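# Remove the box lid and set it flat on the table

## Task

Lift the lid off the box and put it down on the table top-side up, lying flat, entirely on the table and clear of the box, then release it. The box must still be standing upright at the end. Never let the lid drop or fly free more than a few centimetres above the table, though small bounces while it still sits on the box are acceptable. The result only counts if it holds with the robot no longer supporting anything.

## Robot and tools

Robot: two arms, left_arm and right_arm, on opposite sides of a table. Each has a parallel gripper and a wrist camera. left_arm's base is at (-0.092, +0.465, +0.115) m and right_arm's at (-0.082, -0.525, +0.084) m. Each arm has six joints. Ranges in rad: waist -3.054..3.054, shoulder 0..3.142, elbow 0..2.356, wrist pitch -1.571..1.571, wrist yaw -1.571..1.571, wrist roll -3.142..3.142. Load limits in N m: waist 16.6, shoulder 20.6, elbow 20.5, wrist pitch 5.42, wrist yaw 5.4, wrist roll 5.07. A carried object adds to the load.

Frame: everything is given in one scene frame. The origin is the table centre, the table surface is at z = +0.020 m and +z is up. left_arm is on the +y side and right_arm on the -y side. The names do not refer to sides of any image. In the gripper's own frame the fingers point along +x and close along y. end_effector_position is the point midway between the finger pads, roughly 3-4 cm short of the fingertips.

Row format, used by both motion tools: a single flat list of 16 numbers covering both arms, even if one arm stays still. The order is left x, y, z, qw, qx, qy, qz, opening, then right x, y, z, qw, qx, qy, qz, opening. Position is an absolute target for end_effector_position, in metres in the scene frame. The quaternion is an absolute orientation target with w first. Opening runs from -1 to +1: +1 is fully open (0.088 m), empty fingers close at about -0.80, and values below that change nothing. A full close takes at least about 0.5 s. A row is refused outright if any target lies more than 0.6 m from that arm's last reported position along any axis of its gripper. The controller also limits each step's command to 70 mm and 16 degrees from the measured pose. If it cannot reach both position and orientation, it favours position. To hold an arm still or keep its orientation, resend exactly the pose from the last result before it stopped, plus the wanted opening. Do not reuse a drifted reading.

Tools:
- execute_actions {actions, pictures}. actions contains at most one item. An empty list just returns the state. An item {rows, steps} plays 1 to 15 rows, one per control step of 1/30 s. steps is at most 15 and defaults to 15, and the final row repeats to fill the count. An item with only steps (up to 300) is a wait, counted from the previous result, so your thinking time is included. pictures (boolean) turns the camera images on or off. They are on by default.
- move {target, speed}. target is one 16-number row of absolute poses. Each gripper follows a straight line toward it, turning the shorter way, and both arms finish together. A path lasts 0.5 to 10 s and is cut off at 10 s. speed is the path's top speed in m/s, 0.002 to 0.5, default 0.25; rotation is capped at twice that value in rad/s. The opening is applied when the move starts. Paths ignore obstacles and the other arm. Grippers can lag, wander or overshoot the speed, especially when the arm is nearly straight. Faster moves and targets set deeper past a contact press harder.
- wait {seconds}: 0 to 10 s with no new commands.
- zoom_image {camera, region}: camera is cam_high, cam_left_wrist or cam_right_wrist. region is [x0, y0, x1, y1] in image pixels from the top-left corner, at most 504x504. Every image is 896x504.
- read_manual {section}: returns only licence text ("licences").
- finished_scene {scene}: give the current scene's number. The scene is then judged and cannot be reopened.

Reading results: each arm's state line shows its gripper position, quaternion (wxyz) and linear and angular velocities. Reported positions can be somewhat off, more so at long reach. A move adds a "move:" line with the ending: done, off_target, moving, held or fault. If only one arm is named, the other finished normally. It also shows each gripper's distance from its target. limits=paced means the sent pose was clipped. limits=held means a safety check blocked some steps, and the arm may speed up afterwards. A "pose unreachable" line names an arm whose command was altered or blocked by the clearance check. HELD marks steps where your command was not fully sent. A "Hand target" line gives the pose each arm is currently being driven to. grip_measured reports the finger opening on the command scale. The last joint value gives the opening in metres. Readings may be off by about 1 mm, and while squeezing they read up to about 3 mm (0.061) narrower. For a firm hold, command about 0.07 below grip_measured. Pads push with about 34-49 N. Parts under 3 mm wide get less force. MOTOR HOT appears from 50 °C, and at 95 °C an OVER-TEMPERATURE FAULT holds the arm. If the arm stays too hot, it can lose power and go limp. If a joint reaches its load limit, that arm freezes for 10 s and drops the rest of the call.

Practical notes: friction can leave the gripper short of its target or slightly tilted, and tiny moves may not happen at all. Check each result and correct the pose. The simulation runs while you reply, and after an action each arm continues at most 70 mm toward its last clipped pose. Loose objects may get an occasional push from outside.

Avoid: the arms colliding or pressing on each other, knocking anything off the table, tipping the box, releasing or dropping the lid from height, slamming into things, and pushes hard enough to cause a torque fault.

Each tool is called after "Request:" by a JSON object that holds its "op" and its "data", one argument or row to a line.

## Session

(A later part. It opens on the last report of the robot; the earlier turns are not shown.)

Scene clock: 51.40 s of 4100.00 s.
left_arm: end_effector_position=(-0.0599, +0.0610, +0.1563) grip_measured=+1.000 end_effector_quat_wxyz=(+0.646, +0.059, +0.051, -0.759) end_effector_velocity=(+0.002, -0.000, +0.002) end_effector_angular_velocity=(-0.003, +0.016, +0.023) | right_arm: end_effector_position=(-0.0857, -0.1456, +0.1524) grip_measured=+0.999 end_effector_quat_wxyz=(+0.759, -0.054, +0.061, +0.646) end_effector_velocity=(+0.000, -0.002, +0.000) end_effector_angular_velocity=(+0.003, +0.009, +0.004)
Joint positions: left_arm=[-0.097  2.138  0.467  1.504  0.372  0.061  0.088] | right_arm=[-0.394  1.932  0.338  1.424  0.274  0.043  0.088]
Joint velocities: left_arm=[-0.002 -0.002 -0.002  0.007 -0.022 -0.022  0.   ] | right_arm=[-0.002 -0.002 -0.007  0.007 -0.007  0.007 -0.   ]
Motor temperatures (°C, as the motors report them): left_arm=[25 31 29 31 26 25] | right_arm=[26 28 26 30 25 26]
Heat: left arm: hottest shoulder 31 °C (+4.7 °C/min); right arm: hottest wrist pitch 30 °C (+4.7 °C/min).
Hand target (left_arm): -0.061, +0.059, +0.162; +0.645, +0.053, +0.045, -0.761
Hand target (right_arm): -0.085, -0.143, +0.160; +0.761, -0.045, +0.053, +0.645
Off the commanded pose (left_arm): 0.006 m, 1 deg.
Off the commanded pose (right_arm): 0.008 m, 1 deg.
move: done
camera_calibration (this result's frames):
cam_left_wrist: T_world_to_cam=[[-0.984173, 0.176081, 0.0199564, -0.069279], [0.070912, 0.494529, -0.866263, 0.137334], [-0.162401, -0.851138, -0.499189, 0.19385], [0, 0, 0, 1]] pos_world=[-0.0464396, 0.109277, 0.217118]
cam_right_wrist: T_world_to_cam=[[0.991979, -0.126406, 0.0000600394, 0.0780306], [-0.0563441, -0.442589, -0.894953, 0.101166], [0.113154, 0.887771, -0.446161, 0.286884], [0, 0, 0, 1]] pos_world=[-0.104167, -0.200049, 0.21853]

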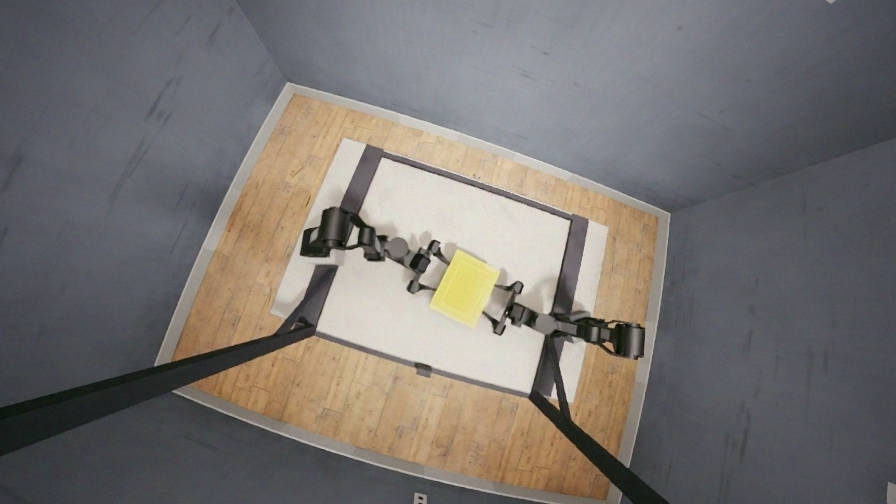

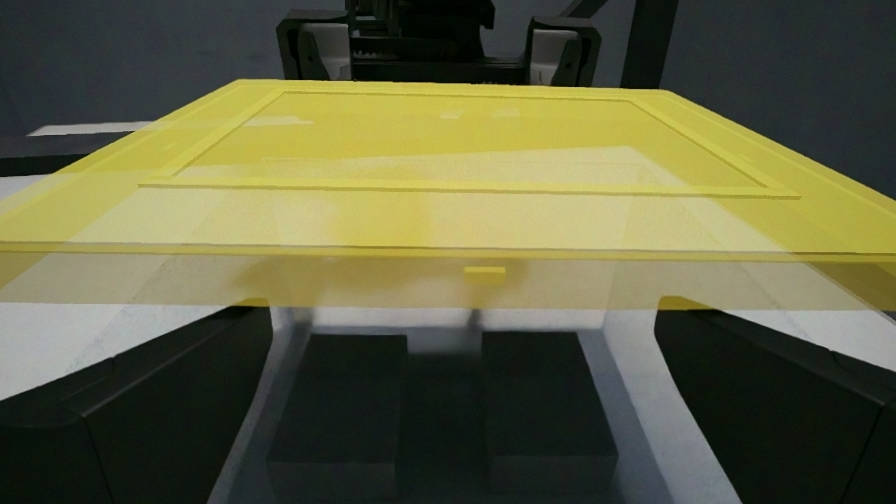

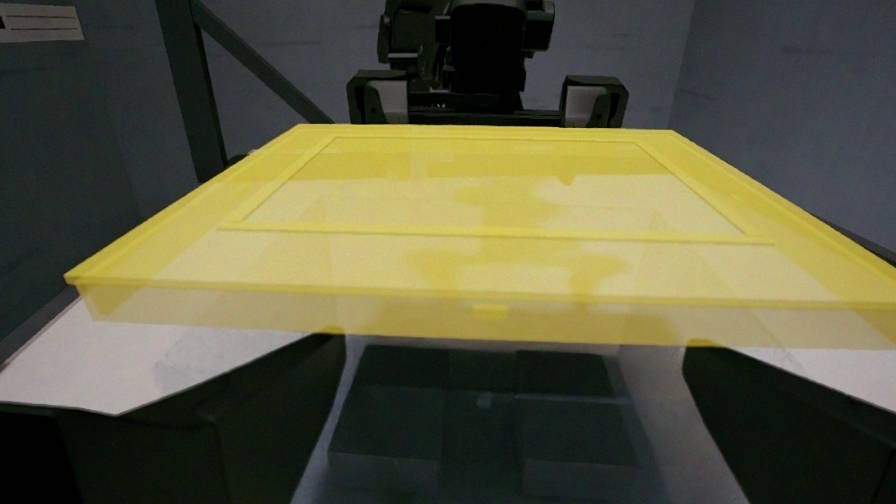

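Request:
{"op": "move", "data": {
  "target": [-0.062,0.046,0.19,0.624,0.198,0.167,-0.737,1,-0.084,-0.13,0.188,0.737,-0.167,0.198,0.624,1],
  "speed": 0.05
}}

Request:
{"op": "move", "data": {
  "target": [0.168,0.046,0.19,0.624,0.198,0.167,-0.737,1,0.146,-0.13,0.188,0.737,-0.167,0.198,0.624,1],
  "speed": 0.07
}}

Scene clock: 56.40 s of 4100.00 s.
left_arm: end_effector_position=(-0.0620, +0.0537, +0.1756) grip_measured=+1.000 end_effector_quat_wxyz=(+0.621, +0.205, +0.184, -0.734) end_effector_velocity=(-0.004, +0.001, -0.002) end_effector_angular_velocity=(+0.032, +0.016, -0.010) | right_arm: end_effector_position=(-0.0859, -0.1368, +0.1722) grip_measured=+0.999 end_effector_quat_wxyz=(+0.732, -0.185, +0.207, +0.622) end_effector_velocity=(-0.000, -0.001, -0.000) end_effector_angular_velocity=(-0.026, +0.008, -0.000)
Joint positions: left_arm=[-0.132  1.737  0.669  0.48   0.297  0.174  0.088] | right_arm=[-0.417  1.547  0.609  0.359  0.22   0.126  0.088]
Joint velocities: left_arm=[-0.007 -0.002  0.017 -0.051  0.007 -0.007  0.   ] | right_arm=[-0.002 -0.007  0.017 -0.051 -0.007  0.007  0.   ]
Motor temperatures (°C, as the motors report them): left_arm=[25 31 29 31 26 25] | right_arm=[26 28 27 31 25 26]
Heat: left arm: hottest shoulder 31 °C (+4.3 °C/min); right arm: hottest wrist pitch 31 °C (+5.3 °C/min).
Hand target (left_arm): -0.062, +0.046, +0.189; +0.625, +0.199, +0.166, -0.737
Hand target (right_arm): -0.084, -0.130, +0.187; +0.738, -0.166, +0.199, +0.623
Off the commanded pose (left_arm): 0.016 m, 2 deg.
Off the commanded pose (right_arm): 0.017 m, 2 deg.
move: off_target (left_arm, right_arm)
camera_calibration (this result's frames):
cam_left_wrist: T_world_to_cam=[[-0.98496, 0.168214, 0.0394681, -0.0734906], [0.111086, 0.791473, -0.601025, 0.0977557], [-0.132339, -0.587601, -0.798255, 0.237162], [0, 0, 0, 1]] pos_world=[-0.0518589, 0.0743478, 0.25097]
cam_right_wrist: T_world_to_cam=[[0.991786, -0.127884, -0.00260636, 0.0795307], [-0.0987952, -0.752932, -0.65064, 0.0346051], [0.0812439, 0.645553, -0.759382, 0.305944], [0, 0, 0, 1]] pos_world=[-0.100315, -0.161277, 0.255051]

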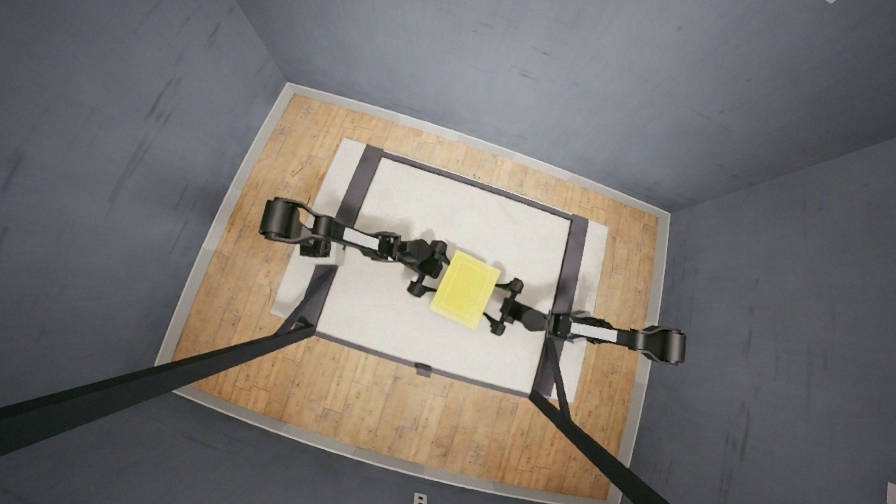

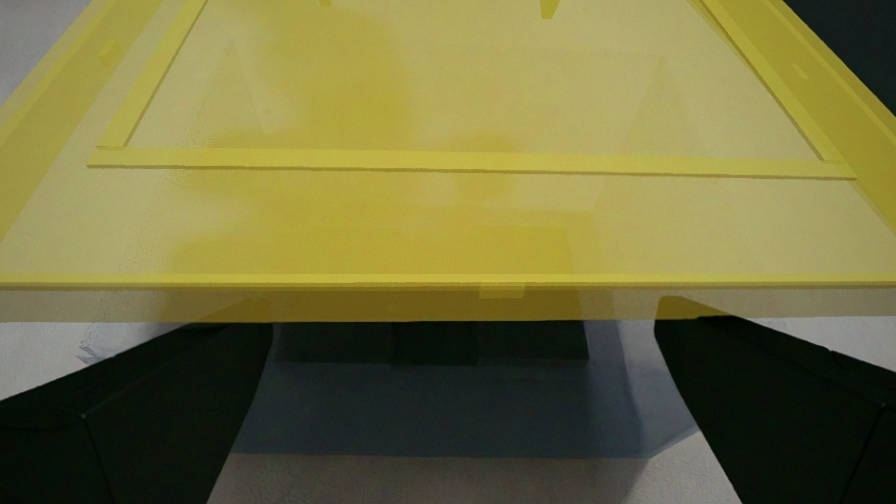

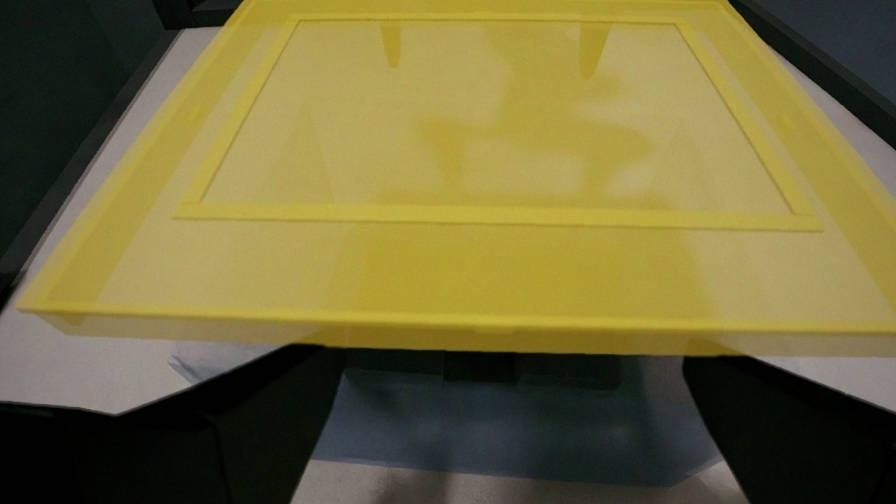

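Scene clock: 60.13 s of 4100.00 s.
left_arm: end_effector_position=(+0.1695, +0.0519, +0.1868) grip_measured=+1.000 end_effector_quat_wxyz=(+0.629, +0.197, +0.177, -0.731) end_effector_velocity=(+0.002, +0.001, -0.003) end_effector_angular_velocity=(+0.017, +0.015, +0.011) | right_arm: end_effector_position=(+0.1430, -0.1397, +0.1775) grip_measured=+0.999 end_effector_quat_wxyz=(+0.736, -0.168, +0.214, +0.619) end_effector_velocity=(+0.000, +0.000, -0.001) end_effector_angular_velocity=(-0.001, -0.004, +0.022)
Joint positions: left_arm=[0.466 2.058 1.229 0.045 0.763 0.59  0.088] | right_arm=[-1.178  1.77   0.887  0.271 -0.421 -0.259  0.088]
Joint velocities: left_arm=[ 0.002  0.007  0.012 -0.022 -0.007 -0.007  0.   ] | right_arm=[-0.007  0.007  0.007 -0.007 -0.022 -0.022 -0.   ]
Motor temperatures (°C, as the motors report them): left_arm=[25 31 30 31 26 25] | right_arm=[26 28 28 31 25 26]
Heat: left arm: hottest shoulder 31 °C (+4.1 °C/min); right arm: hottest wrist pitch 31 °C (+5.1 °C/min).
Hand target (left_arm): +0.167, +0.044, +0.189; +0.624, +0.198, +0.168, -0.737
Hand target (right_arm): +0.145, -0.131, +0.188; +0.737, -0.165, +0.198, +0.625
Off the commanded pose (left_arm): 0.007 m, 1 deg.
Off the commanded pose (right_arm): 0.015 m, 2 deg.
move: off_target (right_arm)
camera_calibration (this result's frames):
cam_left_wrist: T_world_to_cam=[[-0.987365, 0.154577, 0.0348846, 0.15628], [0.100058, 0.778859, -0.619167, 0.0860431], [-0.122879, -0.607853, -0.784484, 0.272577], [0, 0, 0, 1]] pos_world=[0.17919, 0.0745144, 0.261656]
cam_right_wrist: T_world_to_cam=[[0.988675, -0.146417, -0.0329175, -0.144584], [-0.131534, -0.739842, -0.659797, 0.066684], [0.0722519, 0.656655, -0.750723, 0.294582], [0, 0, 0, 1]] pos_world=[0.130434, -0.165273, 0.260388]

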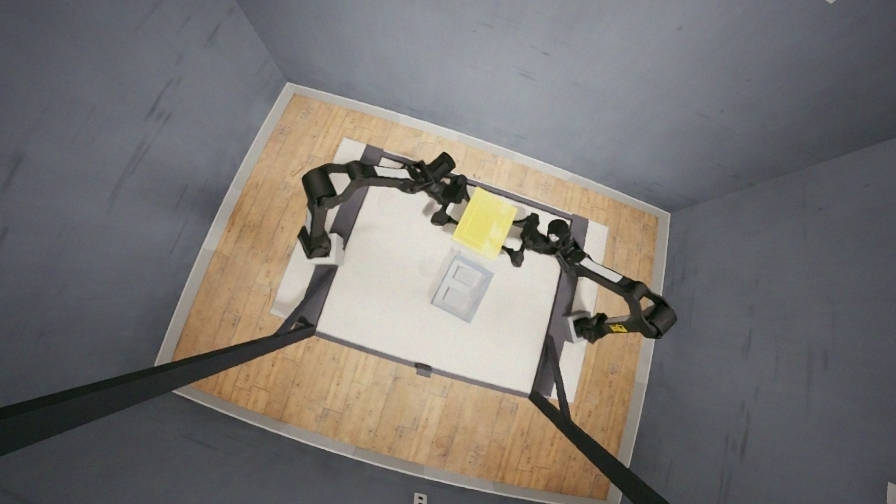

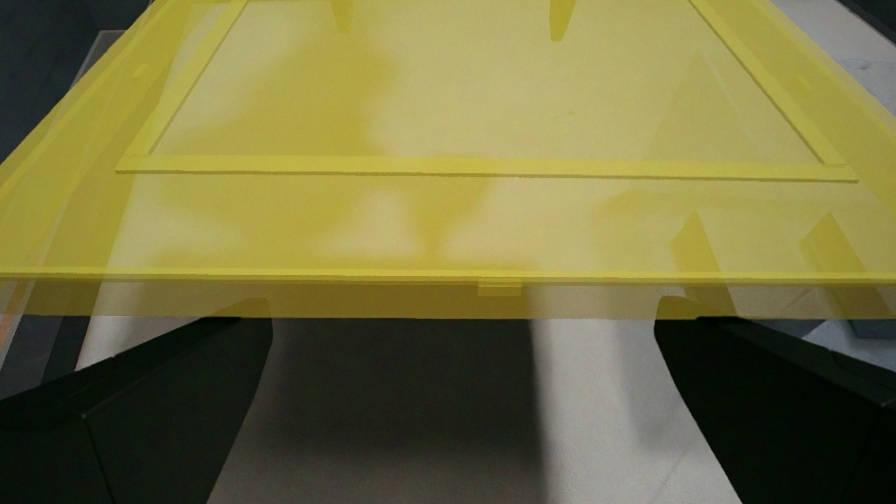

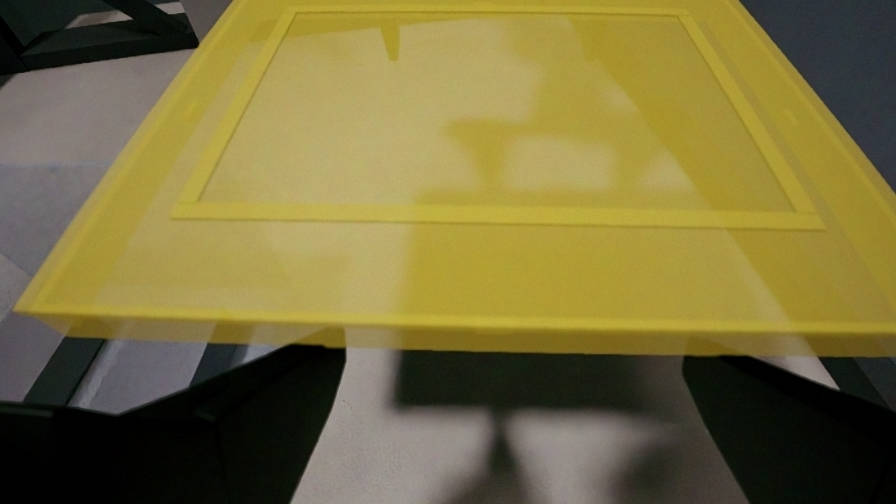

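Request:
{"op": "move", "data": {
  "target": [0.168,0.044,0.05,0.624,0.198,0.167,-0.737,1,0.146,-0.132,0.05,0.737,-0.167,0.198,0.624,1],
  "speed": 0.06
}}

Request:
{"op": "move", "data": {
  "target": [0.174,0.085,0.05,0.624,0.198,0.167,-0.737,1,0.14,-0.173,0.05,0.737,-0.167,0.198,0.624,1],
  "speed": 0.03
}}

Scene clock: 63.50 s of 4100.00 s.
left_arm: end_effector_position=(+0.1709, +0.0518, +0.0530) grip_measured=+1.000 end_effector_quat_wxyz=(+0.629, +0.197, +0.172, -0.732) end_effector_velocity=(-0.005, +0.002, -0.007) end_effector_angular_velocity=(+0.011, +0.013, -0.011) | right_arm: end_effector_position=(+0.1454, -0.1381, +0.0509) grip_measured=+0.999 end_effector_quat_wxyz=(+0.738, -0.168, +0.204, +0.621) end_effector_velocity=(-0.001, -0.001, -0.002) end_effector_angular_velocity=(+0.003, -0.007, +0.022)
Joint positions: left_arm=[0.468 2.43  1.177 0.476 0.766 0.594 0.088] | right_arm=[-1.182  2.216  0.796  0.826 -0.426 -0.266  0.088]
Joint velocities: left_arm=[-0.002  0.012 -0.002 -0.007  0.007  0.007  0.   ] | right_arm=[-0.007  0.007 -0.002  0.007 -0.022 -0.022 -0.   ]
Motor temperatures (°C, as the motors report them): left_arm=[25 32 30 31 26 25] | right_arm=[26 28 28 31 25 26]
Heat: left arm: hottest shoulder 32 °C (+4.0 °C/min); right arm: hottest wrist pitch 31 °C (+5.0 °C/min).
Hand target (left_arm): +0.167, +0.045, +0.051; +0.624, +0.198, +0.167, -0.737
Hand target (right_arm): +0.145, -0.133, +0.051; +0.737, -0.167, +0.198, +0.624
Off the commanded pose (left_arm): 0.009 m, 1 deg.
Off the commanded pose (right_arm): 0.006 m, 1 deg.
move: off_target (left_arm)
camera_calibration (this result's frames):
cam_left_wrist: T_world_to_cam=[[-0.987359, 0.15601, 0.0279818, 0.162692], [0.104725, 0.774648, -0.623661, 0.00284089], [-0.118973, -0.612847, -0.781194, 0.167174], [0, 0, 0, 1]] pos_world=[0.180227, 0.0748701, 0.127815]
cam_right_wrist: T_world_to_cam=[[0.989666, -0.141989, -0.0199922, -0.1511], [-0.118405, -0.730603, -0.672458, -0.0153452], [0.0808756, 0.667876, -0.739865, 0.198011], [0, 0, 0, 1]] pos_world=[0.131708, -0.164912, 0.133161]

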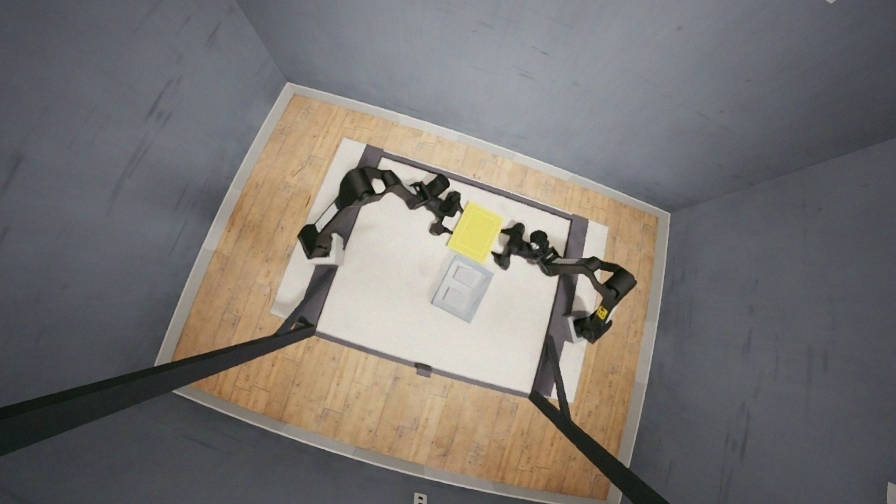

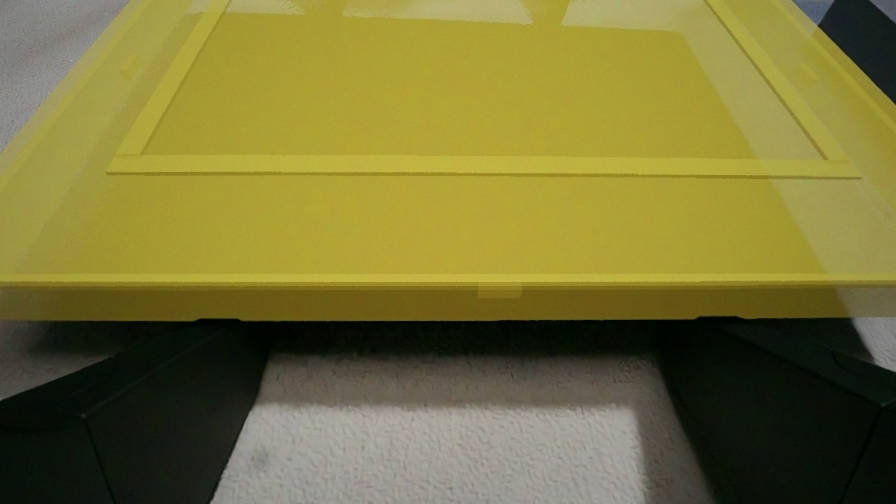

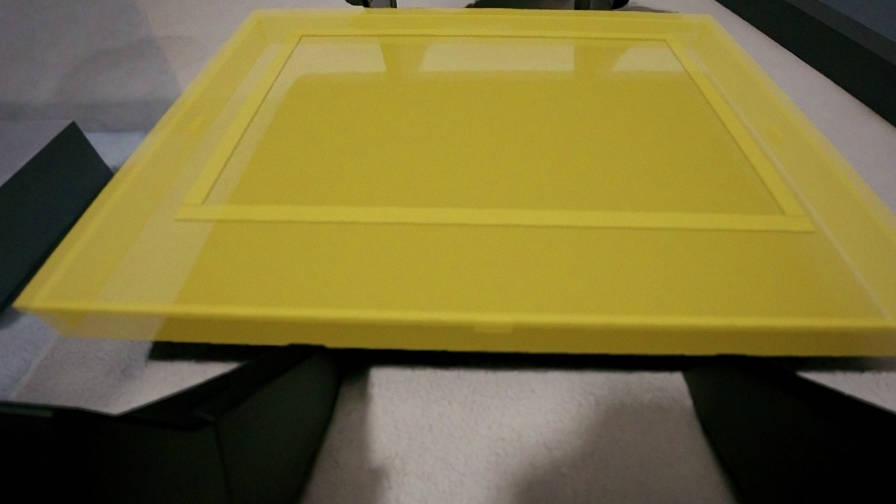

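Scene clock: 65.00 s of 4100.00 s.
left_arm: end_effector_position=(+0.1748, +0.0811, +0.0502) grip_measured=+1.000 end_effector_quat_wxyz=(+0.624, +0.198, +0.164, -0.738) end_effector_velocity=(-0.002, +0.004, -0.004) end_effector_angular_velocity=(+0.023, +0.023, +0.011) | right_arm: end_effector_position=(+0.1398, -0.1710, +0.0484) grip_measured=+0.999 end_effector_quat_wxyz=(+0.737, -0.167, +0.200, +0.624) end_effector_velocity=(+0.003, -0.003, +0.002) end_effector_angular_velocity=(+0.004, -0.002, -0.017)
Joint positions: left_arm=[0.534 2.409 1.109 0.476 0.827 0.676 0.088] | right_arm=[-1.238  2.185  0.671  0.911 -0.479 -0.303  0.088]
Joint velocities: left_arm=[ 0.002 -0.002 -0.007 -0.022 -0.007 -0.007  0.   ] | right_arm=[-0.007 -0.007 -0.007  0.007  0.007  0.007 -0.   ]
Motor temperatures (°C, as the motors report them): left_arm=[25 32 30 31 26 25] | right_arm=[26 29 28 31 25 26]
Heat: left arm: hottest shoulder 32 °C (+4.0 °C/min); right arm: hottest wrist pitch 31 °C (+5.0 °C/min).
Hand target (left_arm): +0.174, +0.085, +0.050; +0.624, +0.198, +0.167, -0.737
Hand target (right_arm): +0.140, -0.173, +0.050; +0.737, -0.167, +0.198, +0.624
Off the commanded pose (left_arm): 0.004 m, 0 deg.
Off the commanded pose (right_arm): 0.003 m, 0 deg.
move: done
camera_calibration (this result's frames):
cam_left_wrist: T_world_to_cam=[[-0.984364, 0.175057, 0.0195357, 0.160422], [0.123563, 0.765301, -0.631701, -0.0241427], [-0.125535, -0.61941, -0.774966, 0.184794], [0, 0, 0, 1]] pos_world=[0.184095, 0.104857, 0.124824]
cam_right_wrist: T_world_to_cam=[[0.990522, -0.136124, -0.018338, -0.149434], [-0.112361, -0.726243, -0.678193, -0.0416277], [0.0790008, 0.673826, -0.734655, 0.21966], [0, 0, 0, 1]] pos_world=[0.125987, -0.198586, 0.130402]

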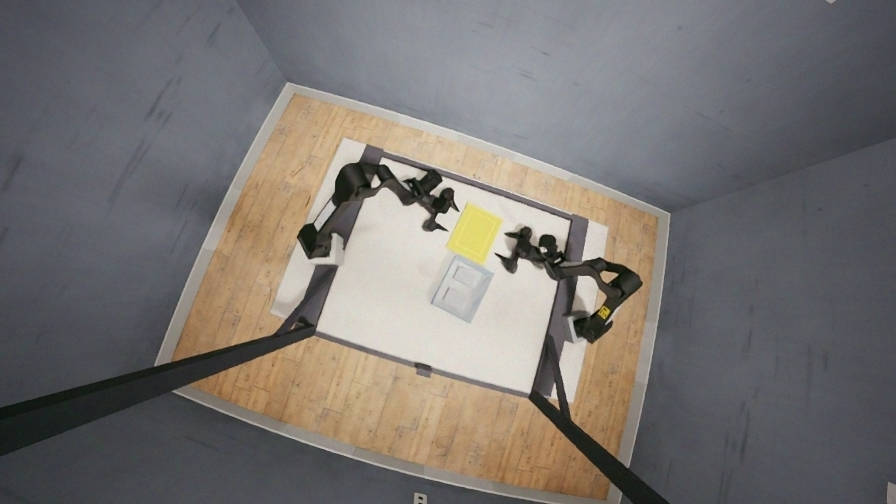

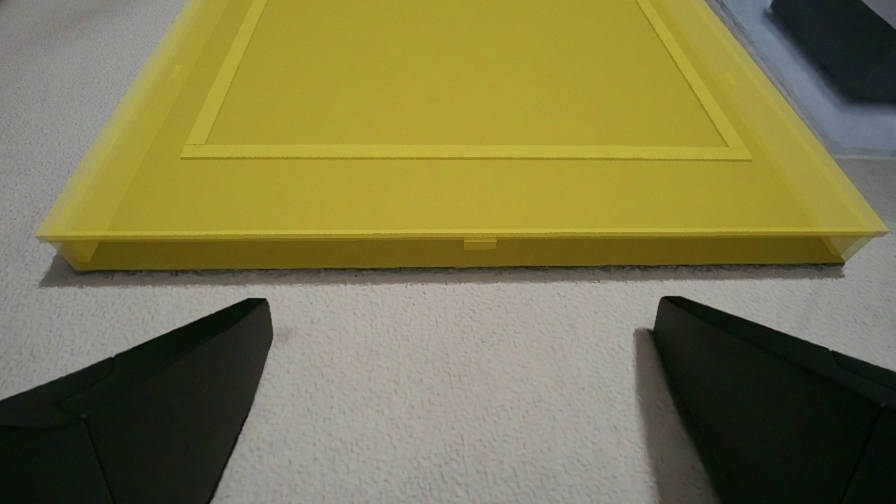

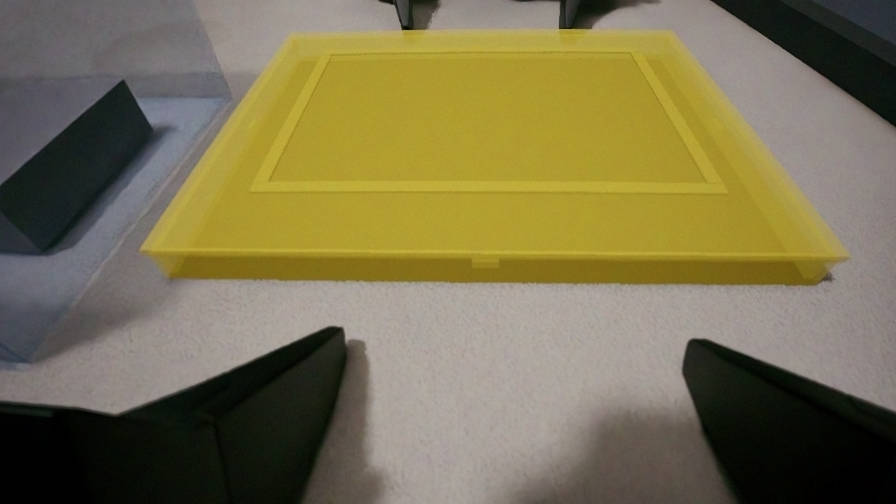

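Request:
{"op": "finished_scene", "data": {
  "scene": 1
}}

The scene is finished: the task was done.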